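# Fit camshaft into engine case with gears timed

## Task

Put the camshaft into the engine case, which is free-standing on the table. Push the shaft fully into the open bearing at the front of the case so the camshaft's large gear engages the small crank gear with correct timing: as the gears rotate, the marked tooth on the small gear has to land in one of the two marked gaps on the large gear. The case must end up standing upright, and the installed camshaft must stay in place without any help from the robot.

## Robot and tools

Robot: two xArm7-style arms with parallel grippers, named left_arm and right_arm. Each arm has seven joints (waist, shoulder, upper arm roll, elbow, forearm roll, wrist pitch, wrist roll). Bases in the scene frame: left_arm at (-0.055, +0.280, 0) m with quat_wxyz (+1.000, 0, 0, +0.020); right_arm at (-0.051, -0.351, 0) m with quat_wxyz (+0.995, 0, 0, +0.096).

Scene frame: origin on the table surface midway between the arms, +z up, +x out across the table, left_arm on the +y side. The names left and right do not refer to image sides. Printed hand positions may be slightly off, more so when an arm reaches far.

Gripper frame: fingers point along the gripper's +z, and they open and close along its y axis. The reported end_effector_position is between the finger pads when closed, roughly 2 cm short of the fingertips; closing pushes the tips about 10 mm further along +z.

Row format (used by both motion tools): 14 numbers, each in [-1, 1], always all 14 even if one arm is idle. Numbers 1-7 are left_arm: dx, dy, dz, rx, ry, rz, opening. Numbers 8-14 are the same seven for right_arm. dx..rz are an offset, not a pose: they shift the gripper relative to its measured pose at the start of the action, expressed in that gripper's own axes. 1.0 equals 0.6 m for dx, dy, dz and 180 degrees for the rotation, where rx, ry, rz form a single rotation vector. Opening is absolute, not an offset: +1 is fully open (0.084 m), -1 is closed.

execute_actions(actions): a list of actions run one after another. Each action is a table of at most 15 rows; each row lasts one control step of 1/30 s, and if fewer than 15 rows are given, the final row is held for the remaining steps. All rows of an action are measured from the pose at that action's start (not cumulative row to row); the first action of a call starts from the pose in the last result of this scene. An empty list simply returns the current state and images.

move(target, speed, blocking): target is one 14-number row as above, an offset from the pose shown in the scene's latest result. Each gripper follows a straight line to its target; both paths finish together, taking 0.5 to 10 s (cut off at 10 s). speed is the path top speed in m/s, 0.002 to 0.5, default 0.25; rotation is capped at twice that in rad/s. Rotation takes the shorter direction. Paths ignore obstacles and the other arm. Actual grippers lag, drift and may overshoot the speed, mostly with a nearly straight arm. Faster moves and targets set deeper past a contact press harder. The opening is sent at move start. With blocking=false you get a result after 0.5 s while motion continues; then execute_actions and new moves are refused until a wait or stop shows the end.

wait(seconds): 0 to 10 s; arms hold their last command; returns early if a running move ends. stop(): brakes a running move (needs room; fingers keep moving). zoom_image(camera, region): enlarged view of [x0, y0, x1, y1] pixels (max 504x504) of the latest image from cam_head_left, cam_head_right, cam_left_wrist or cam_right_wrist, all 672x504. read_manual(section): licence texts only. finished_scene(scene): ends the scene irreversibly and reports success; the arrangement must already be stable.

Controller behaviour: each step, the commanded pose is clipped to 70 mm and 16 degrees from the measured pose, then solved with damped inverse kinematics, favouring position over orientation. Far targets may need several actions; after an action the arm only continues to its last clipped pose, so send the remainder next. Joint targets move at most 3.14 rad/s, with 0.16 s to reach that speed. Elbows never fully straighten. Joint ranges (rad): waist and both roll joints and wrist roll -6.283 to 6.283, shoulder -2.059 to 2.094, elbow -0.192 to 3.927, wrist pitch -1.693 to 3.142.

Results: a state line per arm with position (m), quat_wxyz and velocities (m/s, rad/s); Hand target lines show the pose each arm is driving to; grip_measured is the current finger opening on the command scale. Action calls list step readings, with HELD marking steps partly blocked. A pose unreachable line means the clearance check altered or blocked that arm's command. A move adds a move: line with its ending (done, off_target, moving, held, fault) and limits (paced = pose clipped; held = steps blocked, after which the arm may surge), plus each gripper's remaining distance. If only one arm is named, the other finished normally.

Gripping: command an opening well below grip_measured to hold; the bigger the gap, the tighter. Roughly 24 N per pad for parts up to about 6 cm wide; quick closes can squeeze harder. Sending back grip_measured itself still holds lightly, wider parts may slip.

Idle arm: in the first call of a reply give it the offset back to its desired pose, afterwards zeros, and always its intended opening.

Avoid: knocking anything off the table (fails the task), tipping the case, dropping or slamming parts, hard pushes, and arms colliding. Joint load limits (N m): waist and shoulder 45.5, upper arm roll, elbow and forearm roll 27.3, wrist pitch and wrist roll 18.2, including held weight; reaching one triggers a torque fault that backs the joint off, freezes the arm 10 s and drops the rest of the call. Long holding heats motors: warning from 65 °C, brakes at 80 °C (OVER-TEMPERATURE FAULT). Occasional external tugs on held parts or pushes on loose objects can occur. The robot keeps its last command while you are composing a reply.

Each tool is called after "Emit:" as name([rows], argument=value, ...), one row to a line, values as JSON.

## Session

Emit:
execute_actions(actions=[])

Scene clock: 0.00 s.
left_arm: end_effector_position=(-0.0277, +0.1544, +0.1096) grip_measured=+1.00 end_effector_quat_wxyz=(+0.634, -0.223, +0.665, +0.325) end_effector_velocity=(-0.000, +0.000, -0.000) end_effector_angular_velocity=(+0.000, -0.000, -0.001) | right_arm: end_effector_position=(+0.4923, -0.2033, +0.2830) grip_measured=+1.00 end_effector_quat_wxyz=(-0.100, +0.726, -0.629, +0.259) end_effector_velocity=(-0.000, +0.000, +0.000) end_effector_angular_velocity=(-0.001, +0.000, +0.001)
Joint positions: left_arm=[-1.716  0.54  -0.335  0.742  0.387  1.861  0.078  0.084] | right_arm=[-0.021 -0.008  0.198  1.097 -0.544  0.738  2.14   0.084]
Joint velocities: left_arm=[-0.001  0.     0.    -0.    -0.    -0.    -0.     0.   ] | right_arm=[ 0.001 -0.001 -0.    -0.    -0.001  0.002 -0.    -0.   ]
Motor temperatures (°C, as the motors report them): left_arm=[34 34 33 34 34 36 34] | right_arm=[39 37 40 34 32 34 36]
Hand target (left_arm): -0.028, +0.154, +0.110; +0.634, -0.223, +0.665, +0.325
Hand target (right_arm): +0.492, -0.203, +0.283; -0.100, +0.726, -0.629, +0.259

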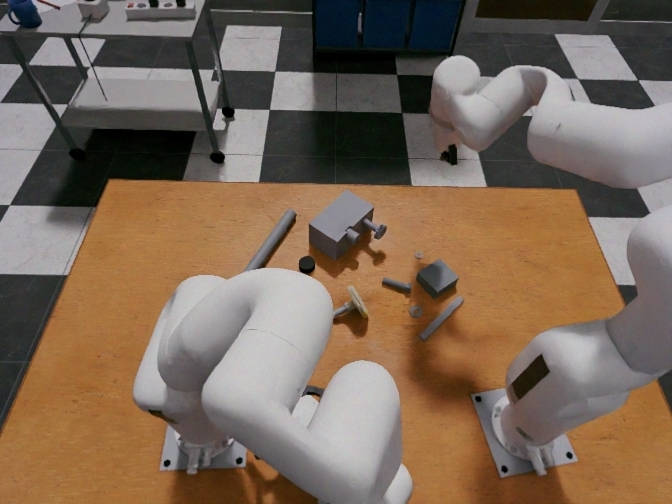

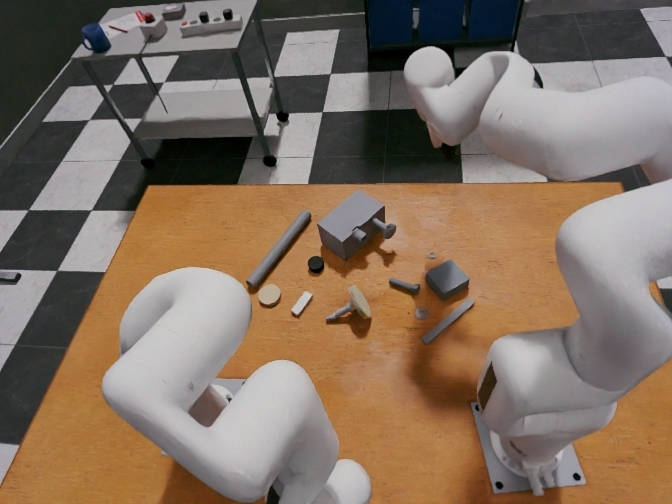

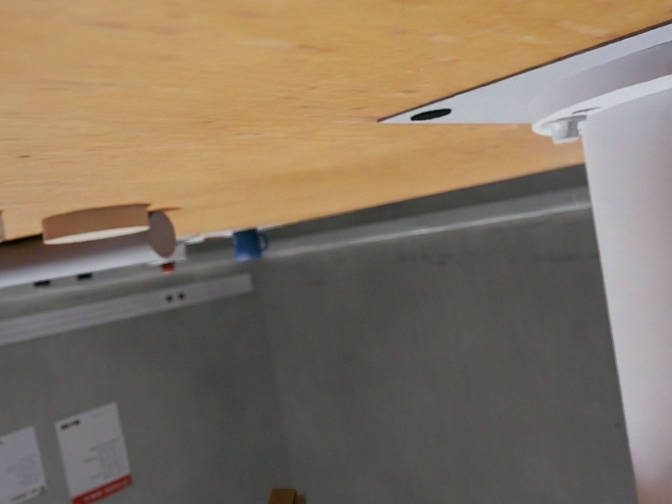

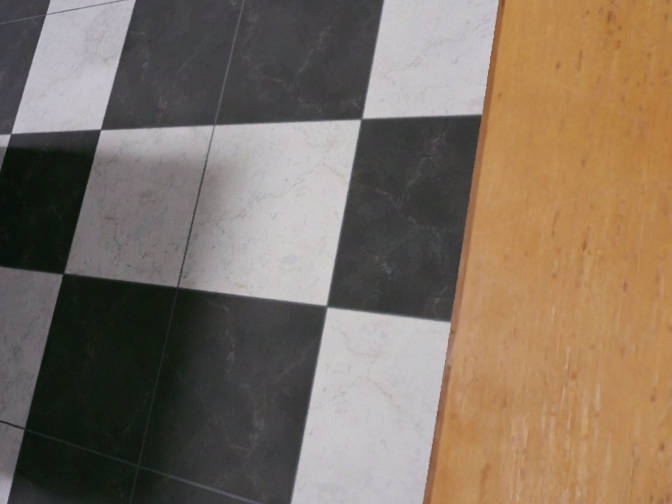

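Emit:
move(target=[-0.381,-0.464,0.617,0,0.5,0,-1,-0.221,0.296,-0.263,0.107,-0.244,-0.918,1], speed=0.4)

Scene clock: 29.17 s.
left_arm: end_effector_position=(+0.4490, +0.2014, +0.2948) grip_measured=-1.00 end_effector_quat_wxyz=(-0.026, -0.389, +0.918, +0.074) end_effector_velocity=(+0.001, +0.001, +0.000) end_effector_angular_velocity=(+0.001, +0.015, +0.004) | right_arm: end_effector_position=(+0.2512, -0.0794, +0.2998) grip_measured=+1.00 end_effector_quat_wxyz=(+0.001, +0.709, +0.706, +0.000) end_effector_velocity=(-0.001, -0.000, -0.001) end_effector_angular_velocity=(-0.002, +0.002, +0.002)
Joint positions: left_arm=[-0.926  0.298  0.819  1.599 -0.109  1.508  2.277  0.   ] | right_arm=[ 0.54  -0.248  0.001  1.065 -0.001  1.312 -0.833  0.084]
Joint velocities: left_arm=[ 0.015  0.02  -0.001  0.024 -0.013  0.024  0.01   0.   ] | right_arm=[ 0.001  0.001  0.     0.    -0.     0.002 -0.001  0.   ]
Motor temperatures (°C, as the motors report them): left_arm=[34 35 33 34 34 36 34] | right_arm=[39 38 40 36 32 34 36]
Hand target (left_arm): +0.449, +0.202, +0.295; -0.027, -0.389, +0.918, +0.074
Hand target (right_arm): +0.251, -0.079, +0.300; +0.001, +0.708, +0.706, +0.000
Off the commanded pose (left_arm): 0.005 m, 1 deg.
Off the commanded pose (right_arm): 0.001 m, 0 deg.
move: off_target (left_arm)

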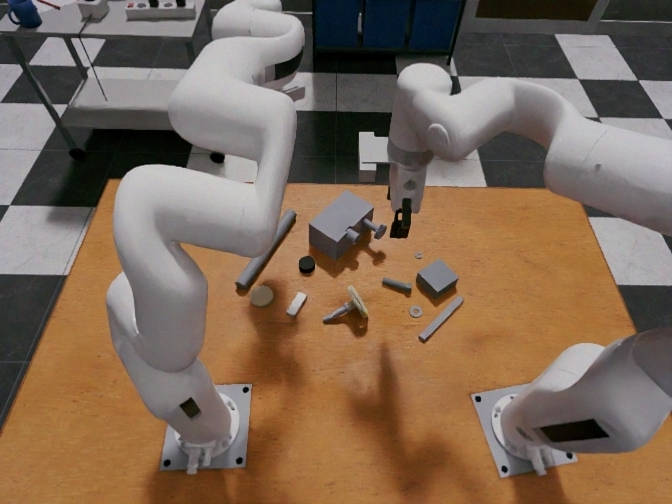

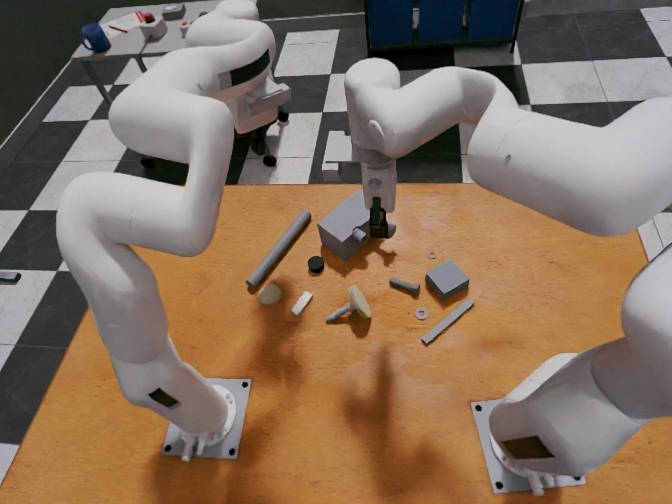

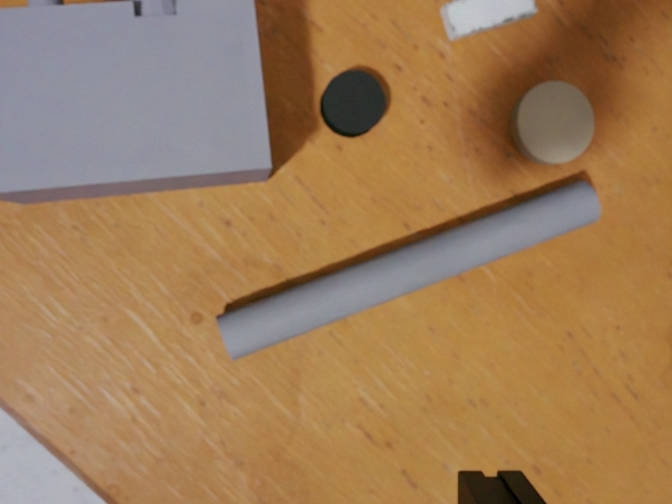

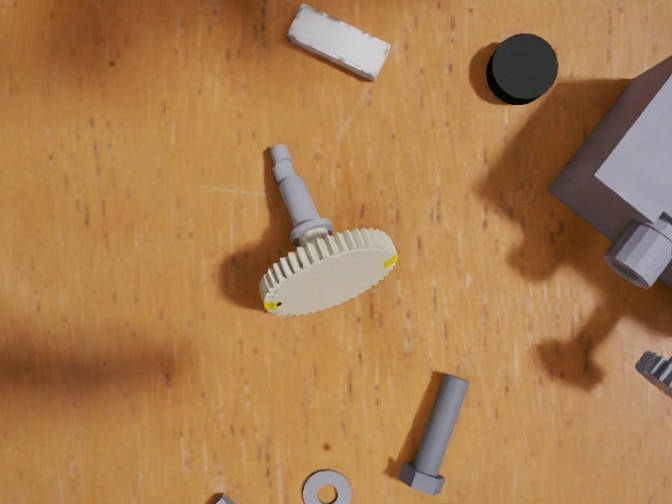

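Emit:
move(target=[0,0,0,0,0,0,-1,-0.213,0.047,0.34,-0.13,0.315,0.226,1], speed=0.3)

Emit:
zoom_image(camera="cam_right_wrist", region=[186,130,486,355])

Scene clock: 52.33 s.
left_arm: end_effector_position=(+0.4490, +0.2014, +0.2948) grip_measured=-1.00 end_effector_quat_wxyz=(-0.026, -0.389, +0.918, +0.074) end_effector_velocity=(-0.000, -0.001, -0.000) end_effector_angular_velocity=(-0.001, +0.001, -0.000) | right_arm: end_effector_position=(+0.2782, -0.2075, +0.0974) grip_measured=+1.00 end_effector_quat_wxyz=(-0.188, +0.801, +0.331, +0.462) end_effector_velocity=(+0.001, -0.000, +0.000) end_effector_angular_velocity=(+0.007, -0.017, -0.002)
Joint positions: left_arm=[-0.926  0.298  0.819  1.599 -0.109  1.508  2.277  0.   ] | right_arm=[ 1.457 -1.142 -1.827 -0.014  0.07  -0.789 -1.48   0.084]
Joint velocities: left_arm=[-0.     0.    -0.001  0.    -0.001  0.    -0.001  0.   ] | right_arm=[ 0.004 -0.026 -0.032  0.    -0.029 -0.018 -0.023  0.   ]
Motor temperatures (°C, as the motors report them): left_arm=[34 35 33 36 34 36 34] | right_arm=[39 38 41 36 32 34 36]
Hand target (left_arm): +0.449, +0.201, +0.295; -0.026, -0.389, +0.918, +0.074
Hand target (right_arm): +0.278, -0.208, +0.097; -0.188, +0.800, +0.331, +0.463
Off the commanded pose (left_arm): 0.000 m, 0 deg.
Off the commanded pose (right_arm): 0.002 m, 0 deg.
move: done; limits=paced

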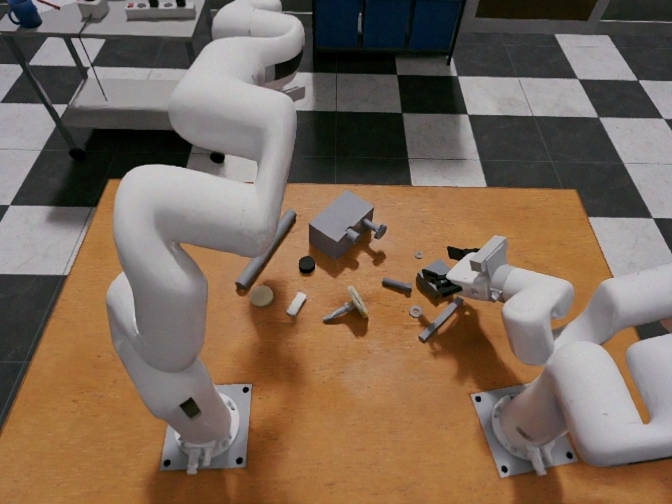

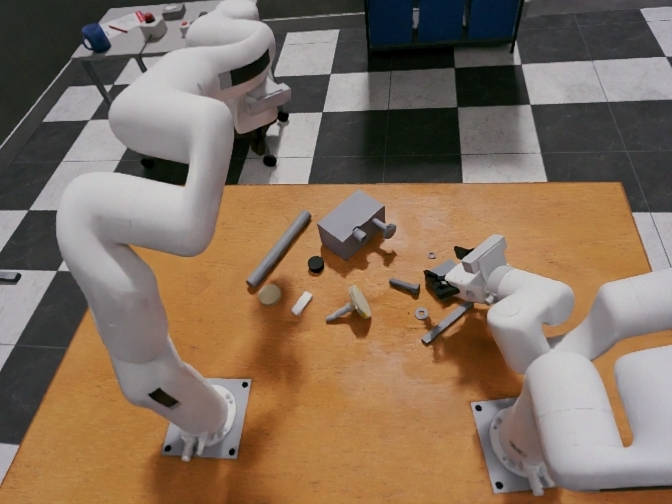

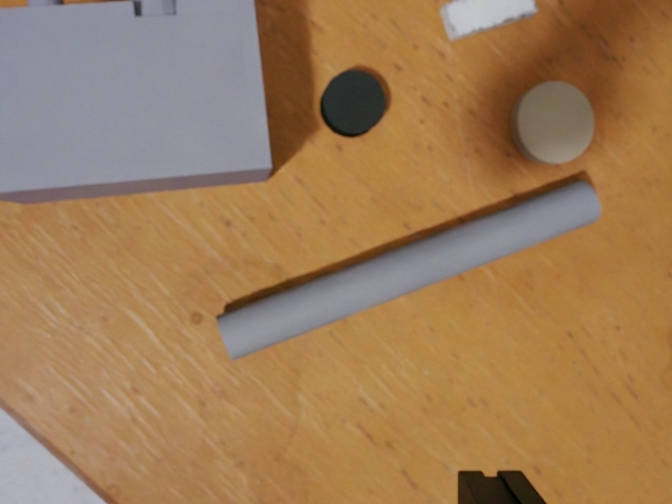

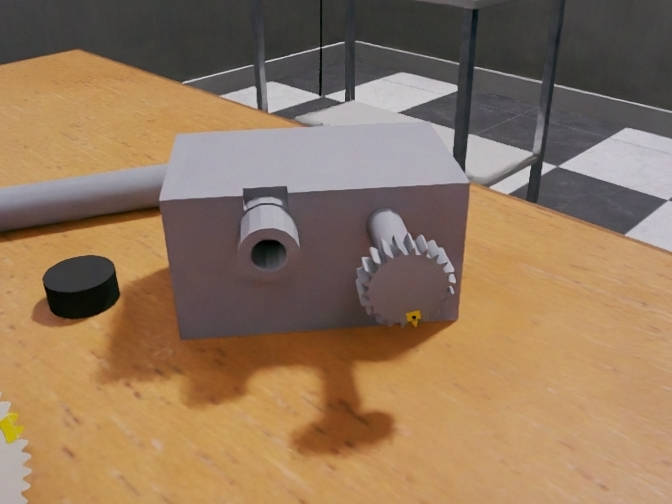

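Region (186, 130, 486, 355) of cam_right_wrist's 672x504 image, scaled by 1.680, with more detail than that image has; it fills the top 378 rows of this view, and the rest is white.

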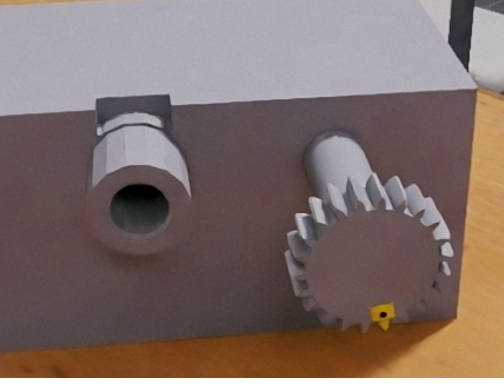

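Emit:
move(target=[0,0,0,0,0,0,-1,0.022,-0.389,0.038,-0.183,-0.081,-0.039,0], speed=0.2)

Scene clock: 77.33 s.
left_arm: end_effector_position=(+0.4490, +0.2014, +0.2948) grip_measured=-1.00 end_effector_quat_wxyz=(-0.026, -0.389, +0.918, +0.074) end_effector_velocity=(+0.000, +0.001, +0.000) end_effector_angular_velocity=(+0.000, +0.000, +0.000) | right_arm: end_effector_position=(+0.2745, -0.2033, +0.0975) grip_measured=-0.01 end_effector_quat_wxyz=(-0.182, +0.802, +0.330, +0.463) end_effector_velocity=(-0.000, +0.000, -0.000) end_effector_angular_velocity=(-0.000, +0.000, +0.001)
Joint positions: left_arm=[-0.926  0.298  0.819  1.599 -0.109  1.508  2.277  0.   ] | right_arm=[ 1.511 -1.148 -1.832 -0.021  0.083 -0.855 -1.473  0.044]
Joint velocities: left_arm=[0.001 0.    0.001 0.    0.    0.001 0.001 0.   ] | right_arm=[ 0.     0.     0.     0.     0.     0.001  0.    -0.   ]
Motor temperatures (°C, as the motors report them): left_arm=[34 35 33 36 34 36 34] | right_arm=[39 37 41 35 32 34 36]
Hand target (left_arm): +0.449, +0.201, +0.295; -0.026, -0.389, +0.918, +0.074
Hand target (right_arm): +0.275, -0.203, +0.098; -0.182, +0.802, +0.330, +0.463
Off the commanded pose (left_arm): 0.000 m, 0 deg.
Off the commanded pose (right_arm): 0.229 m, 36 deg; position and orientation clipped at the last step of the last action.
move: held (right_arm); limits=paced,held; held on 50 of 57 steps (right_arm), including the last (right_arm)
pose unreachable (right arm): on one or more control steps of this call, first in action 0 (counted from 0), this arm could not follow its commanded pose, so it was not sent that pose on those steps. On the call's last step it was still not sent that pose. It may still have moved: this result reports where it is.
cause: the commanded pose would bring two parts of the arm too close to each other (joints 2 (shoulder) to 5 (forearm roll) lie between them).

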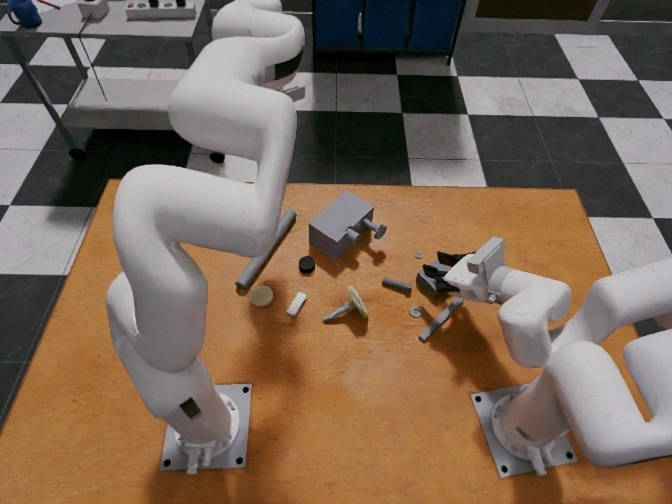

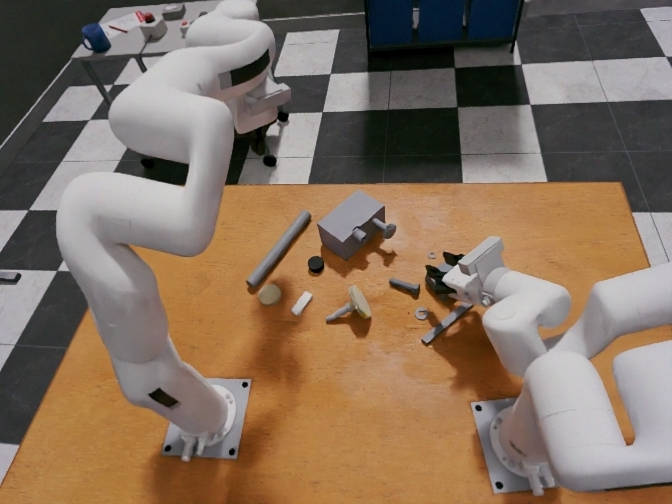

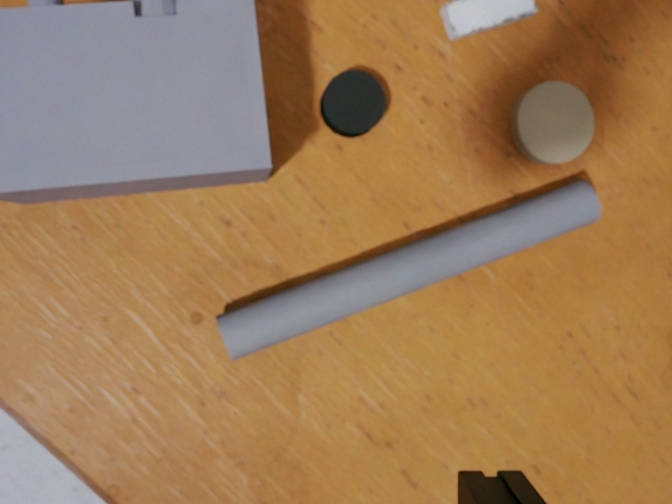

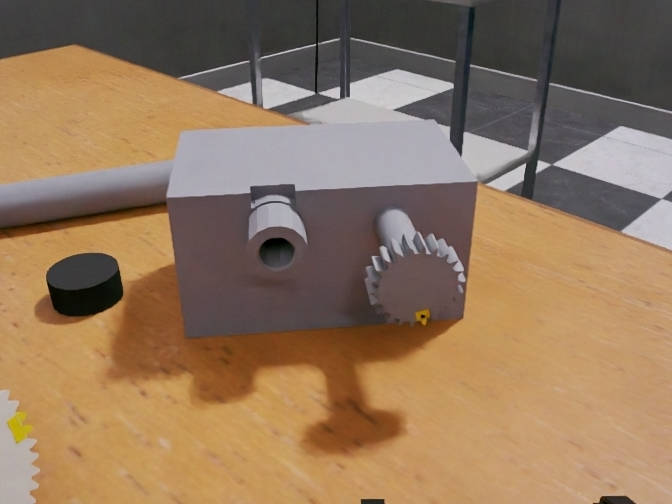

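Emit:
move(target=[0,0,0,0,0,0,-1,0.35,0,0.1,0,-0.333,0,0], speed=0.25)

Scene clock: 87.27 s.
left_arm: end_effector_position=(+0.4490, +0.2014, +0.2948) grip_measured=-1.00 end_effector_quat_wxyz=(-0.026, -0.389, +0.918, +0.074) end_effector_velocity=(-0.000, +0.000, -0.001) end_effector_angular_velocity=(+0.001, +0.002, +0.001) | right_arm: end_effector_position=(+0.3871, -0.0922, +0.2463) grip_measured=-0.01 end_effector_quat_wxyz=(+0.005, +0.926, +0.378, -0.001) end_effector_velocity=(+0.000, +0.001, -0.000) end_effector_angular_velocity=(-0.009, +0.013, +0.001)
Joint positions: left_arm=[-0.926  0.298  0.819  1.599 -0.109  1.508  2.277  0.   ] | right_arm=[ 0.493  0.118 -0.156  1.311  0.009  1.198 -0.248  0.044]
Joint velocities: left_arm=[ 0.001  0.001 -0.001  0.    -0.     0.001  0.     0.   ] | right_arm=[ 0.     0.015  0.001  0.021  0.001  0.022  0.    -0.   ]
Motor temperatures (°C, as the motors report them): left_arm=[34 35 33 36 34 36 34] | right_arm=[39 37 41 35 32 34 36]
Hand target (left_arm): +0.449, +0.201, +0.295; -0.026, -0.389, +0.918, +0.074
Hand target (right_arm): +0.387, -0.092, +0.246; +0.005, +0.926, +0.378, -0.002
Off the commanded pose (left_arm): 0.000 m, 0 deg.
Off the commanded pose (right_arm): 0.002 m, 0 deg.
move: done; limits=paced

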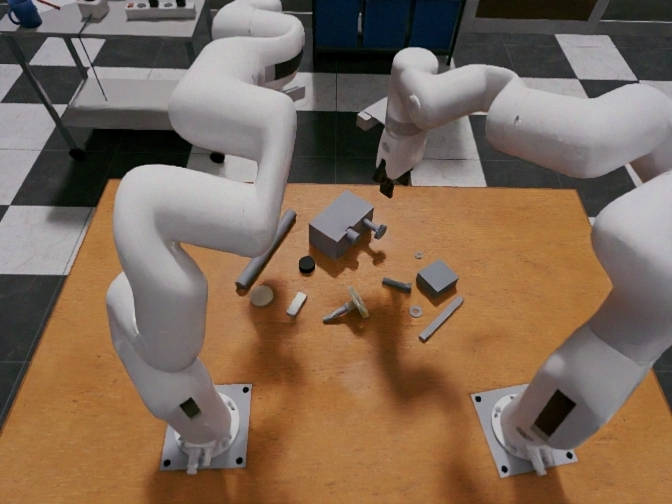

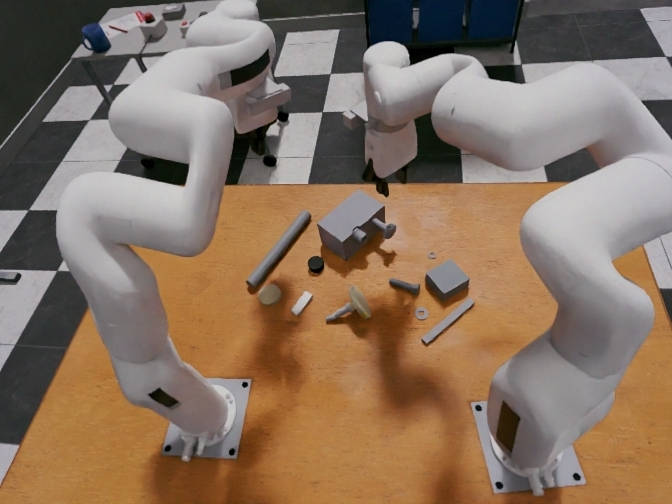

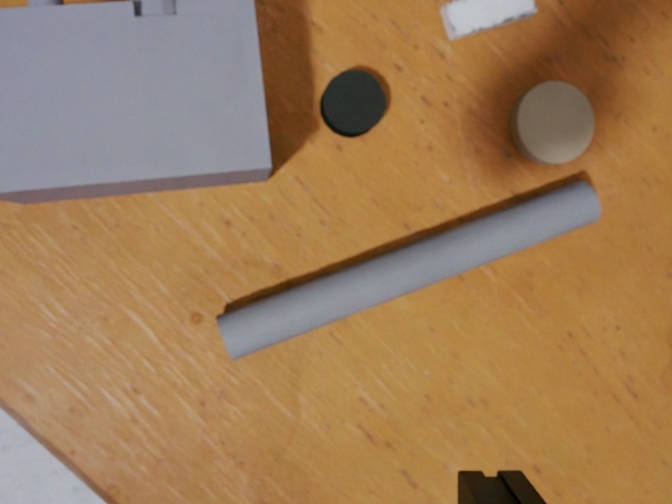

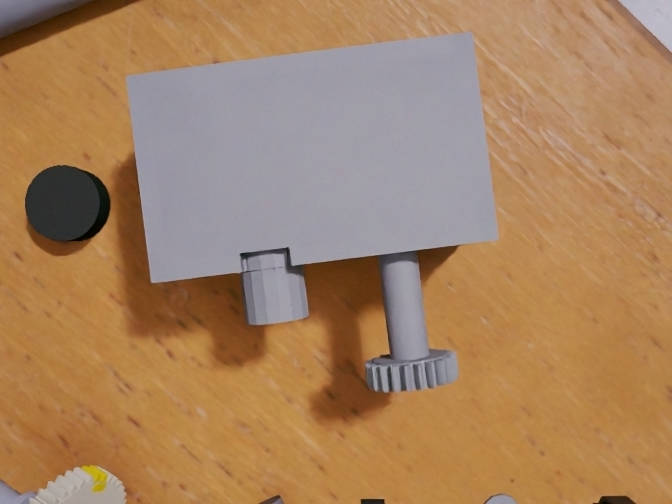

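Emit:
move(target=[0,0,0,0,0,0,-1,-0.225,-0.38,0.247,-0.18,0.243,0.056,0], speed=0.25)

Scene clock: 107.93 s.
left_arm: end_effector_position=(+0.4490, +0.2014, +0.2948) grip_measured=-1.00 end_effector_quat_wxyz=(-0.026, -0.389, +0.918, +0.074) end_effector_velocity=(+0.000, -0.000, -0.000) end_effector_angular_velocity=(-0.001, +0.000, -0.001) | right_arm: end_effector_position=(+0.1305, -0.0239, +0.0975) grip_measured=-0.01 end_effector_quat_wxyz=(+0.117, +0.851, +0.260, +0.440) end_effector_velocity=(+0.000, -0.000, -0.001) end_effector_angular_velocity=(-0.004, -0.014, -0.008)
Joint positions: left_arm=[-0.926  0.298  0.819  1.599 -0.109  1.508  2.277  0.   ] | right_arm=[ 0.547 -0.02   0.774  0.478 -1.309  0.975  1.984  0.044]
Joint velocities: left_arm=[ 0.     0.    -0.     0.    -0.001  0.     0.001  0.   ] | right_arm=[ 0.005  0.023  0.007  0.009 -0.005  0.034  0.016 -0.   ]
Motor temperatures (°C, as the motors report them): left_arm=[34 35 33 36 34 36 34] | right_arm=[39 38 41 36 32 34 36]
Hand target (left_arm): +0.449, +0.201, +0.295; -0.026, -0.389, +0.918, +0.074
Hand target (right_arm): +0.130, -0.024, +0.097; +0.117, +0.851, +0.260, +0.441
Off the commanded pose (left_arm): 0.000 m, 0 deg.
Off the commanded pose (right_arm): 0.002 m, 0 deg.
move: done

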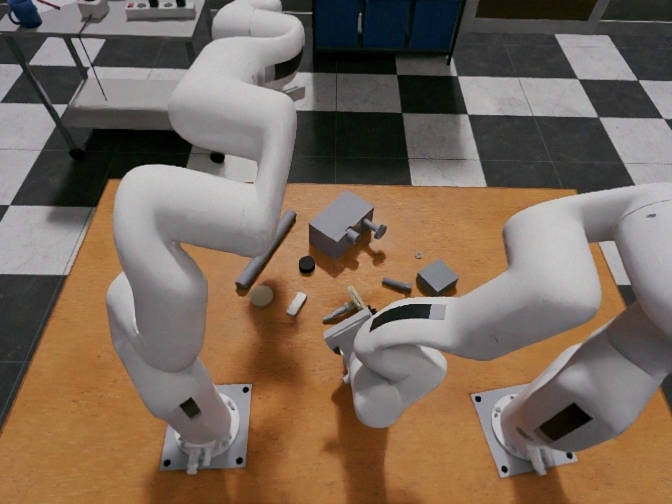

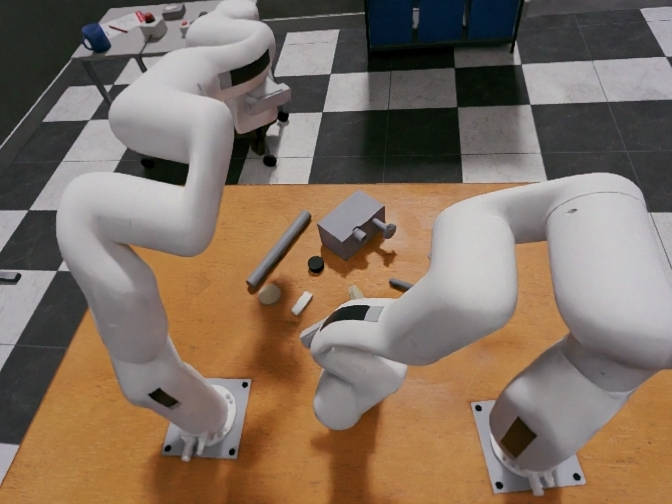

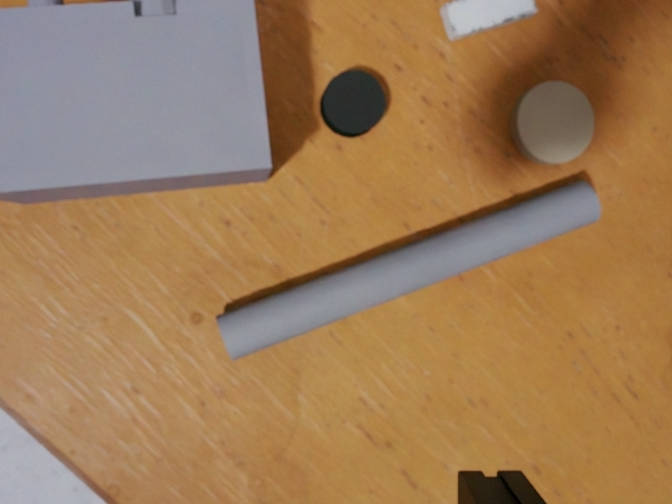

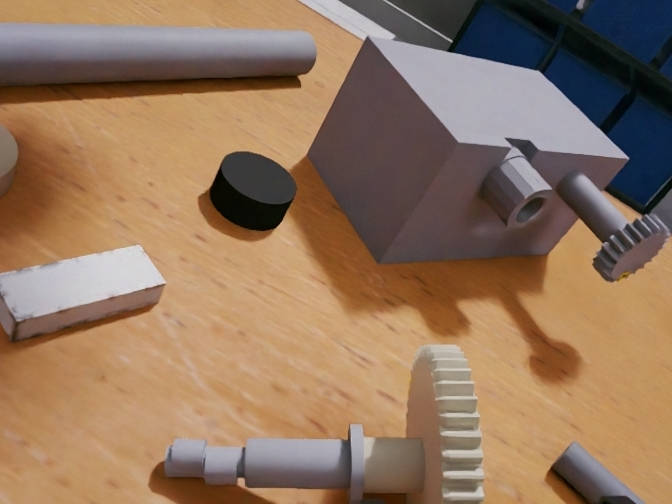

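Emit:
move(target=[0,0,0,0,0,0,-1,-0.003,0.003,0.103,0,0,0,0], speed=0.06)

Emit:
move(target=[0,0,0,0,0,0,-1,0,0,0,0,0,0,-1])

Scene clock: 120.73 s.
left_arm: end_effector_position=(+0.4490, +0.2014, +0.2948) grip_measured=-1.00 end_effector_quat_wxyz=(-0.026, -0.389, +0.918, +0.074) end_effector_velocity=(+0.000, +0.001, +0.001) end_effector_angular_velocity=(+0.001, -0.001, +0.000) | right_arm: end_effector_position=(+0.1799, -0.0247, +0.0612) grip_measured=-0.01 end_effector_quat_wxyz=(+0.116, +0.852, +0.260, +0.440) end_effector_velocity=(+0.002, +0.000, -0.002) end_effector_angular_velocity=(+0.001, -0.001, -0.000)
Joint positions: left_arm=[-0.926  0.298  0.819  1.599 -0.109  1.508  2.277  0.   ] | right_arm=[ 0.472  0.171  0.679  0.523 -1.585  0.996  2.1    0.044]
Joint velocities: left_arm=[ 0.001 -0.001  0.    -0.     0.002 -0.     0.     0.   ] | right_arm=[-0.002  0.011 -0.005  0.004 -0.012  0.004  0.006 -0.   ]
Motor temperatures (°C, as the motors report them): left_arm=[34 35 33 36 34 36 34] | right_arm=[39 38 41 36 32 34 36]
Hand target (left_arm): +0.449, +0.201, +0.295; -0.026, -0.389, +0.918, +0.074
Hand target (right_arm): +0.180, -0.025, +0.061; +0.117, +0.852, +0.260, +0.440
Off the commanded pose (left_arm): 0.000 m, 0 deg.
Off the commanded pose (right_arm): 0.001 m, 0 deg.
move: done

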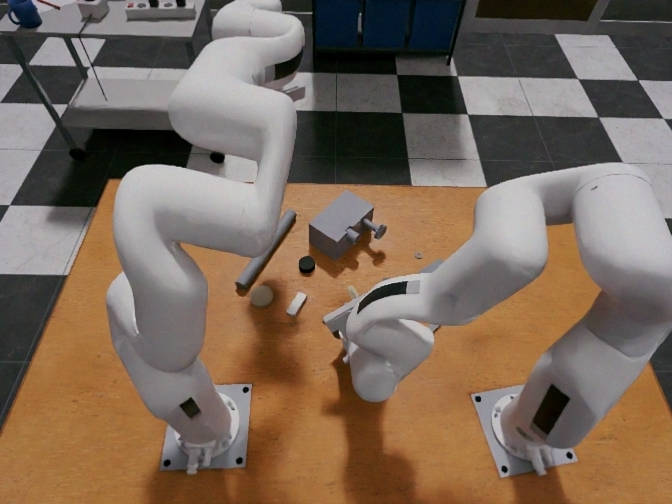

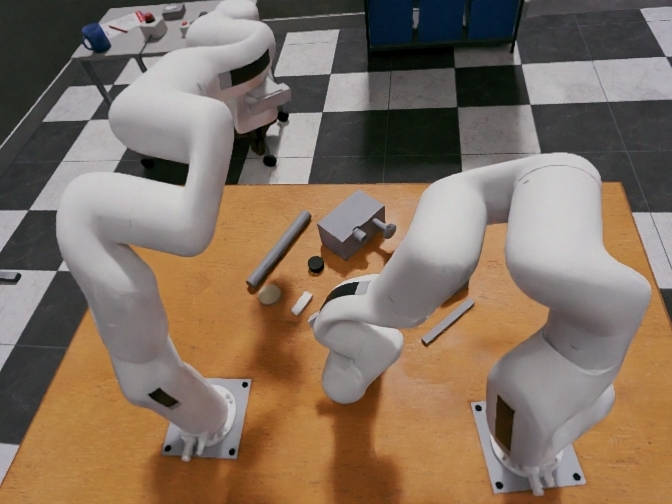

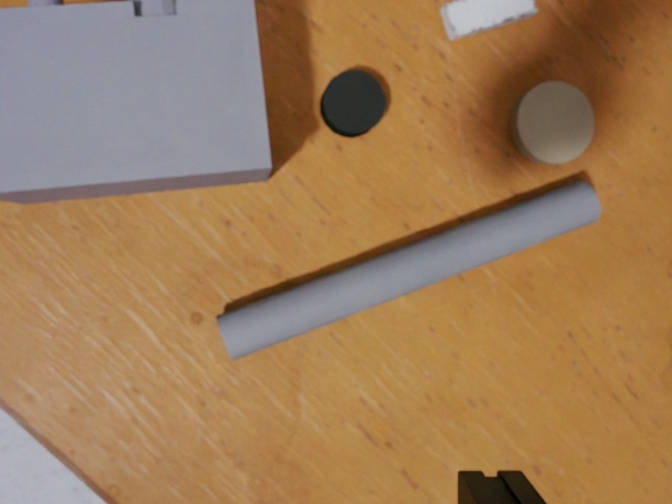

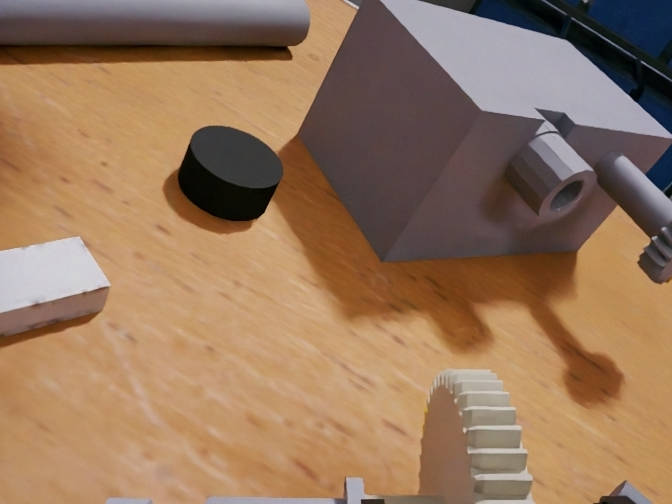

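Scene clock: 121.23 s.
left_arm: end_effector_position=(+0.4490, +0.2014, +0.2948) grip_measured=-1.00 end_effector_quat_wxyz=(-0.026, -0.389, +0.918, +0.074) end_effector_velocity=(-0.000, -0.001, +0.000) end_effector_angular_velocity=(-0.001, -0.000, -0.002) | right_arm: end_effector_position=(+0.1800, -0.0243, +0.0615) grip_measured=-0.72 end_effector_quat_wxyz=(+0.116, +0.851, +0.260, +0.440) end_effector_velocity=(+0.000, -0.001, -0.000) end_effector_angular_velocity=(-0.002, +0.001, -0.000)
Joint positions: left_arm=[-0.926  0.298  0.819  1.599 -0.109  1.508  2.277  0.   ] | right_arm=[ 0.472  0.171  0.679  0.524 -1.585  0.996  2.101  0.012]
Joint velocities: left_arm=[-0.002 -0.     0.     0.    -0.001 -0.    -0.     0.   ] | right_arm=[-0.     0.    -0.    -0.001  0.     0.    -0.001  0.   ]
Motor temperatures (°C, as the motors report them): left_arm=[34 35 33 36 34 36 34] | right_arm=[39 38 41 36 32 34 36]
Hand target (left_arm): +0.449, +0.201, +0.295; -0.026, -0.389, +0.918, +0.074
Hand target (right_arm): +0.180, -0.025, +0.061; +0.116, +0.852, +0.260, +0.440
Off the commanded pose (left_arm): 0.000 m, 0 deg.
Off the commanded pose (right_arm): 0.001 m, 0 deg.
move: done

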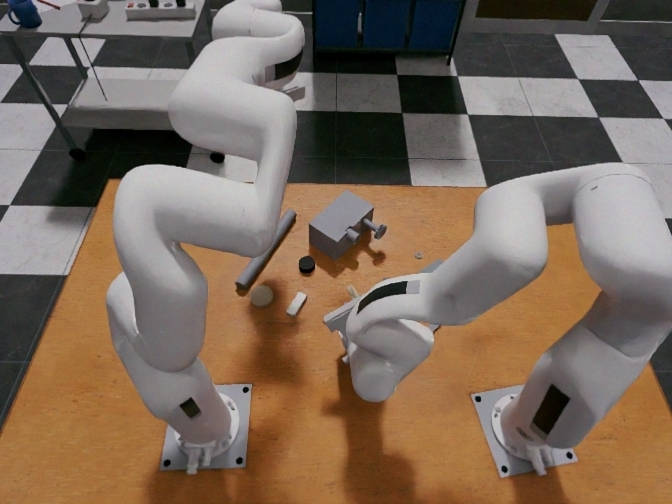

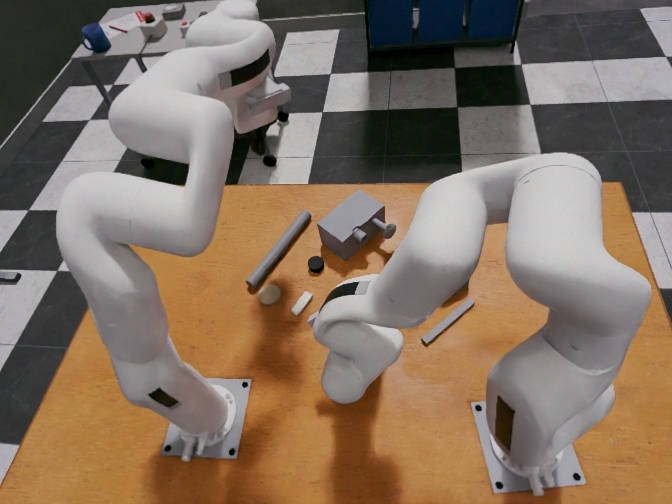

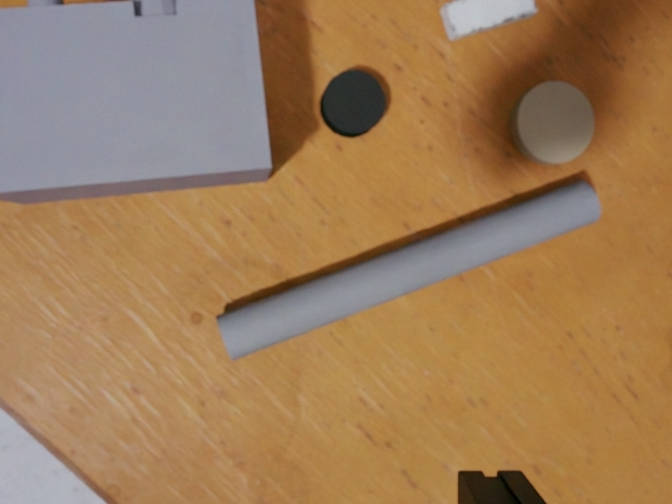

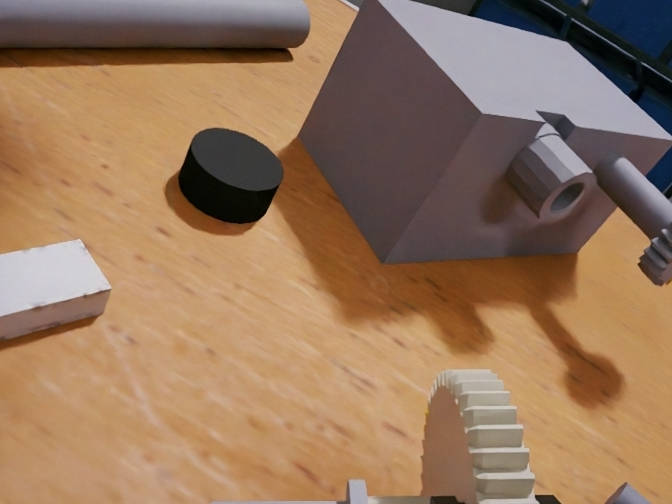

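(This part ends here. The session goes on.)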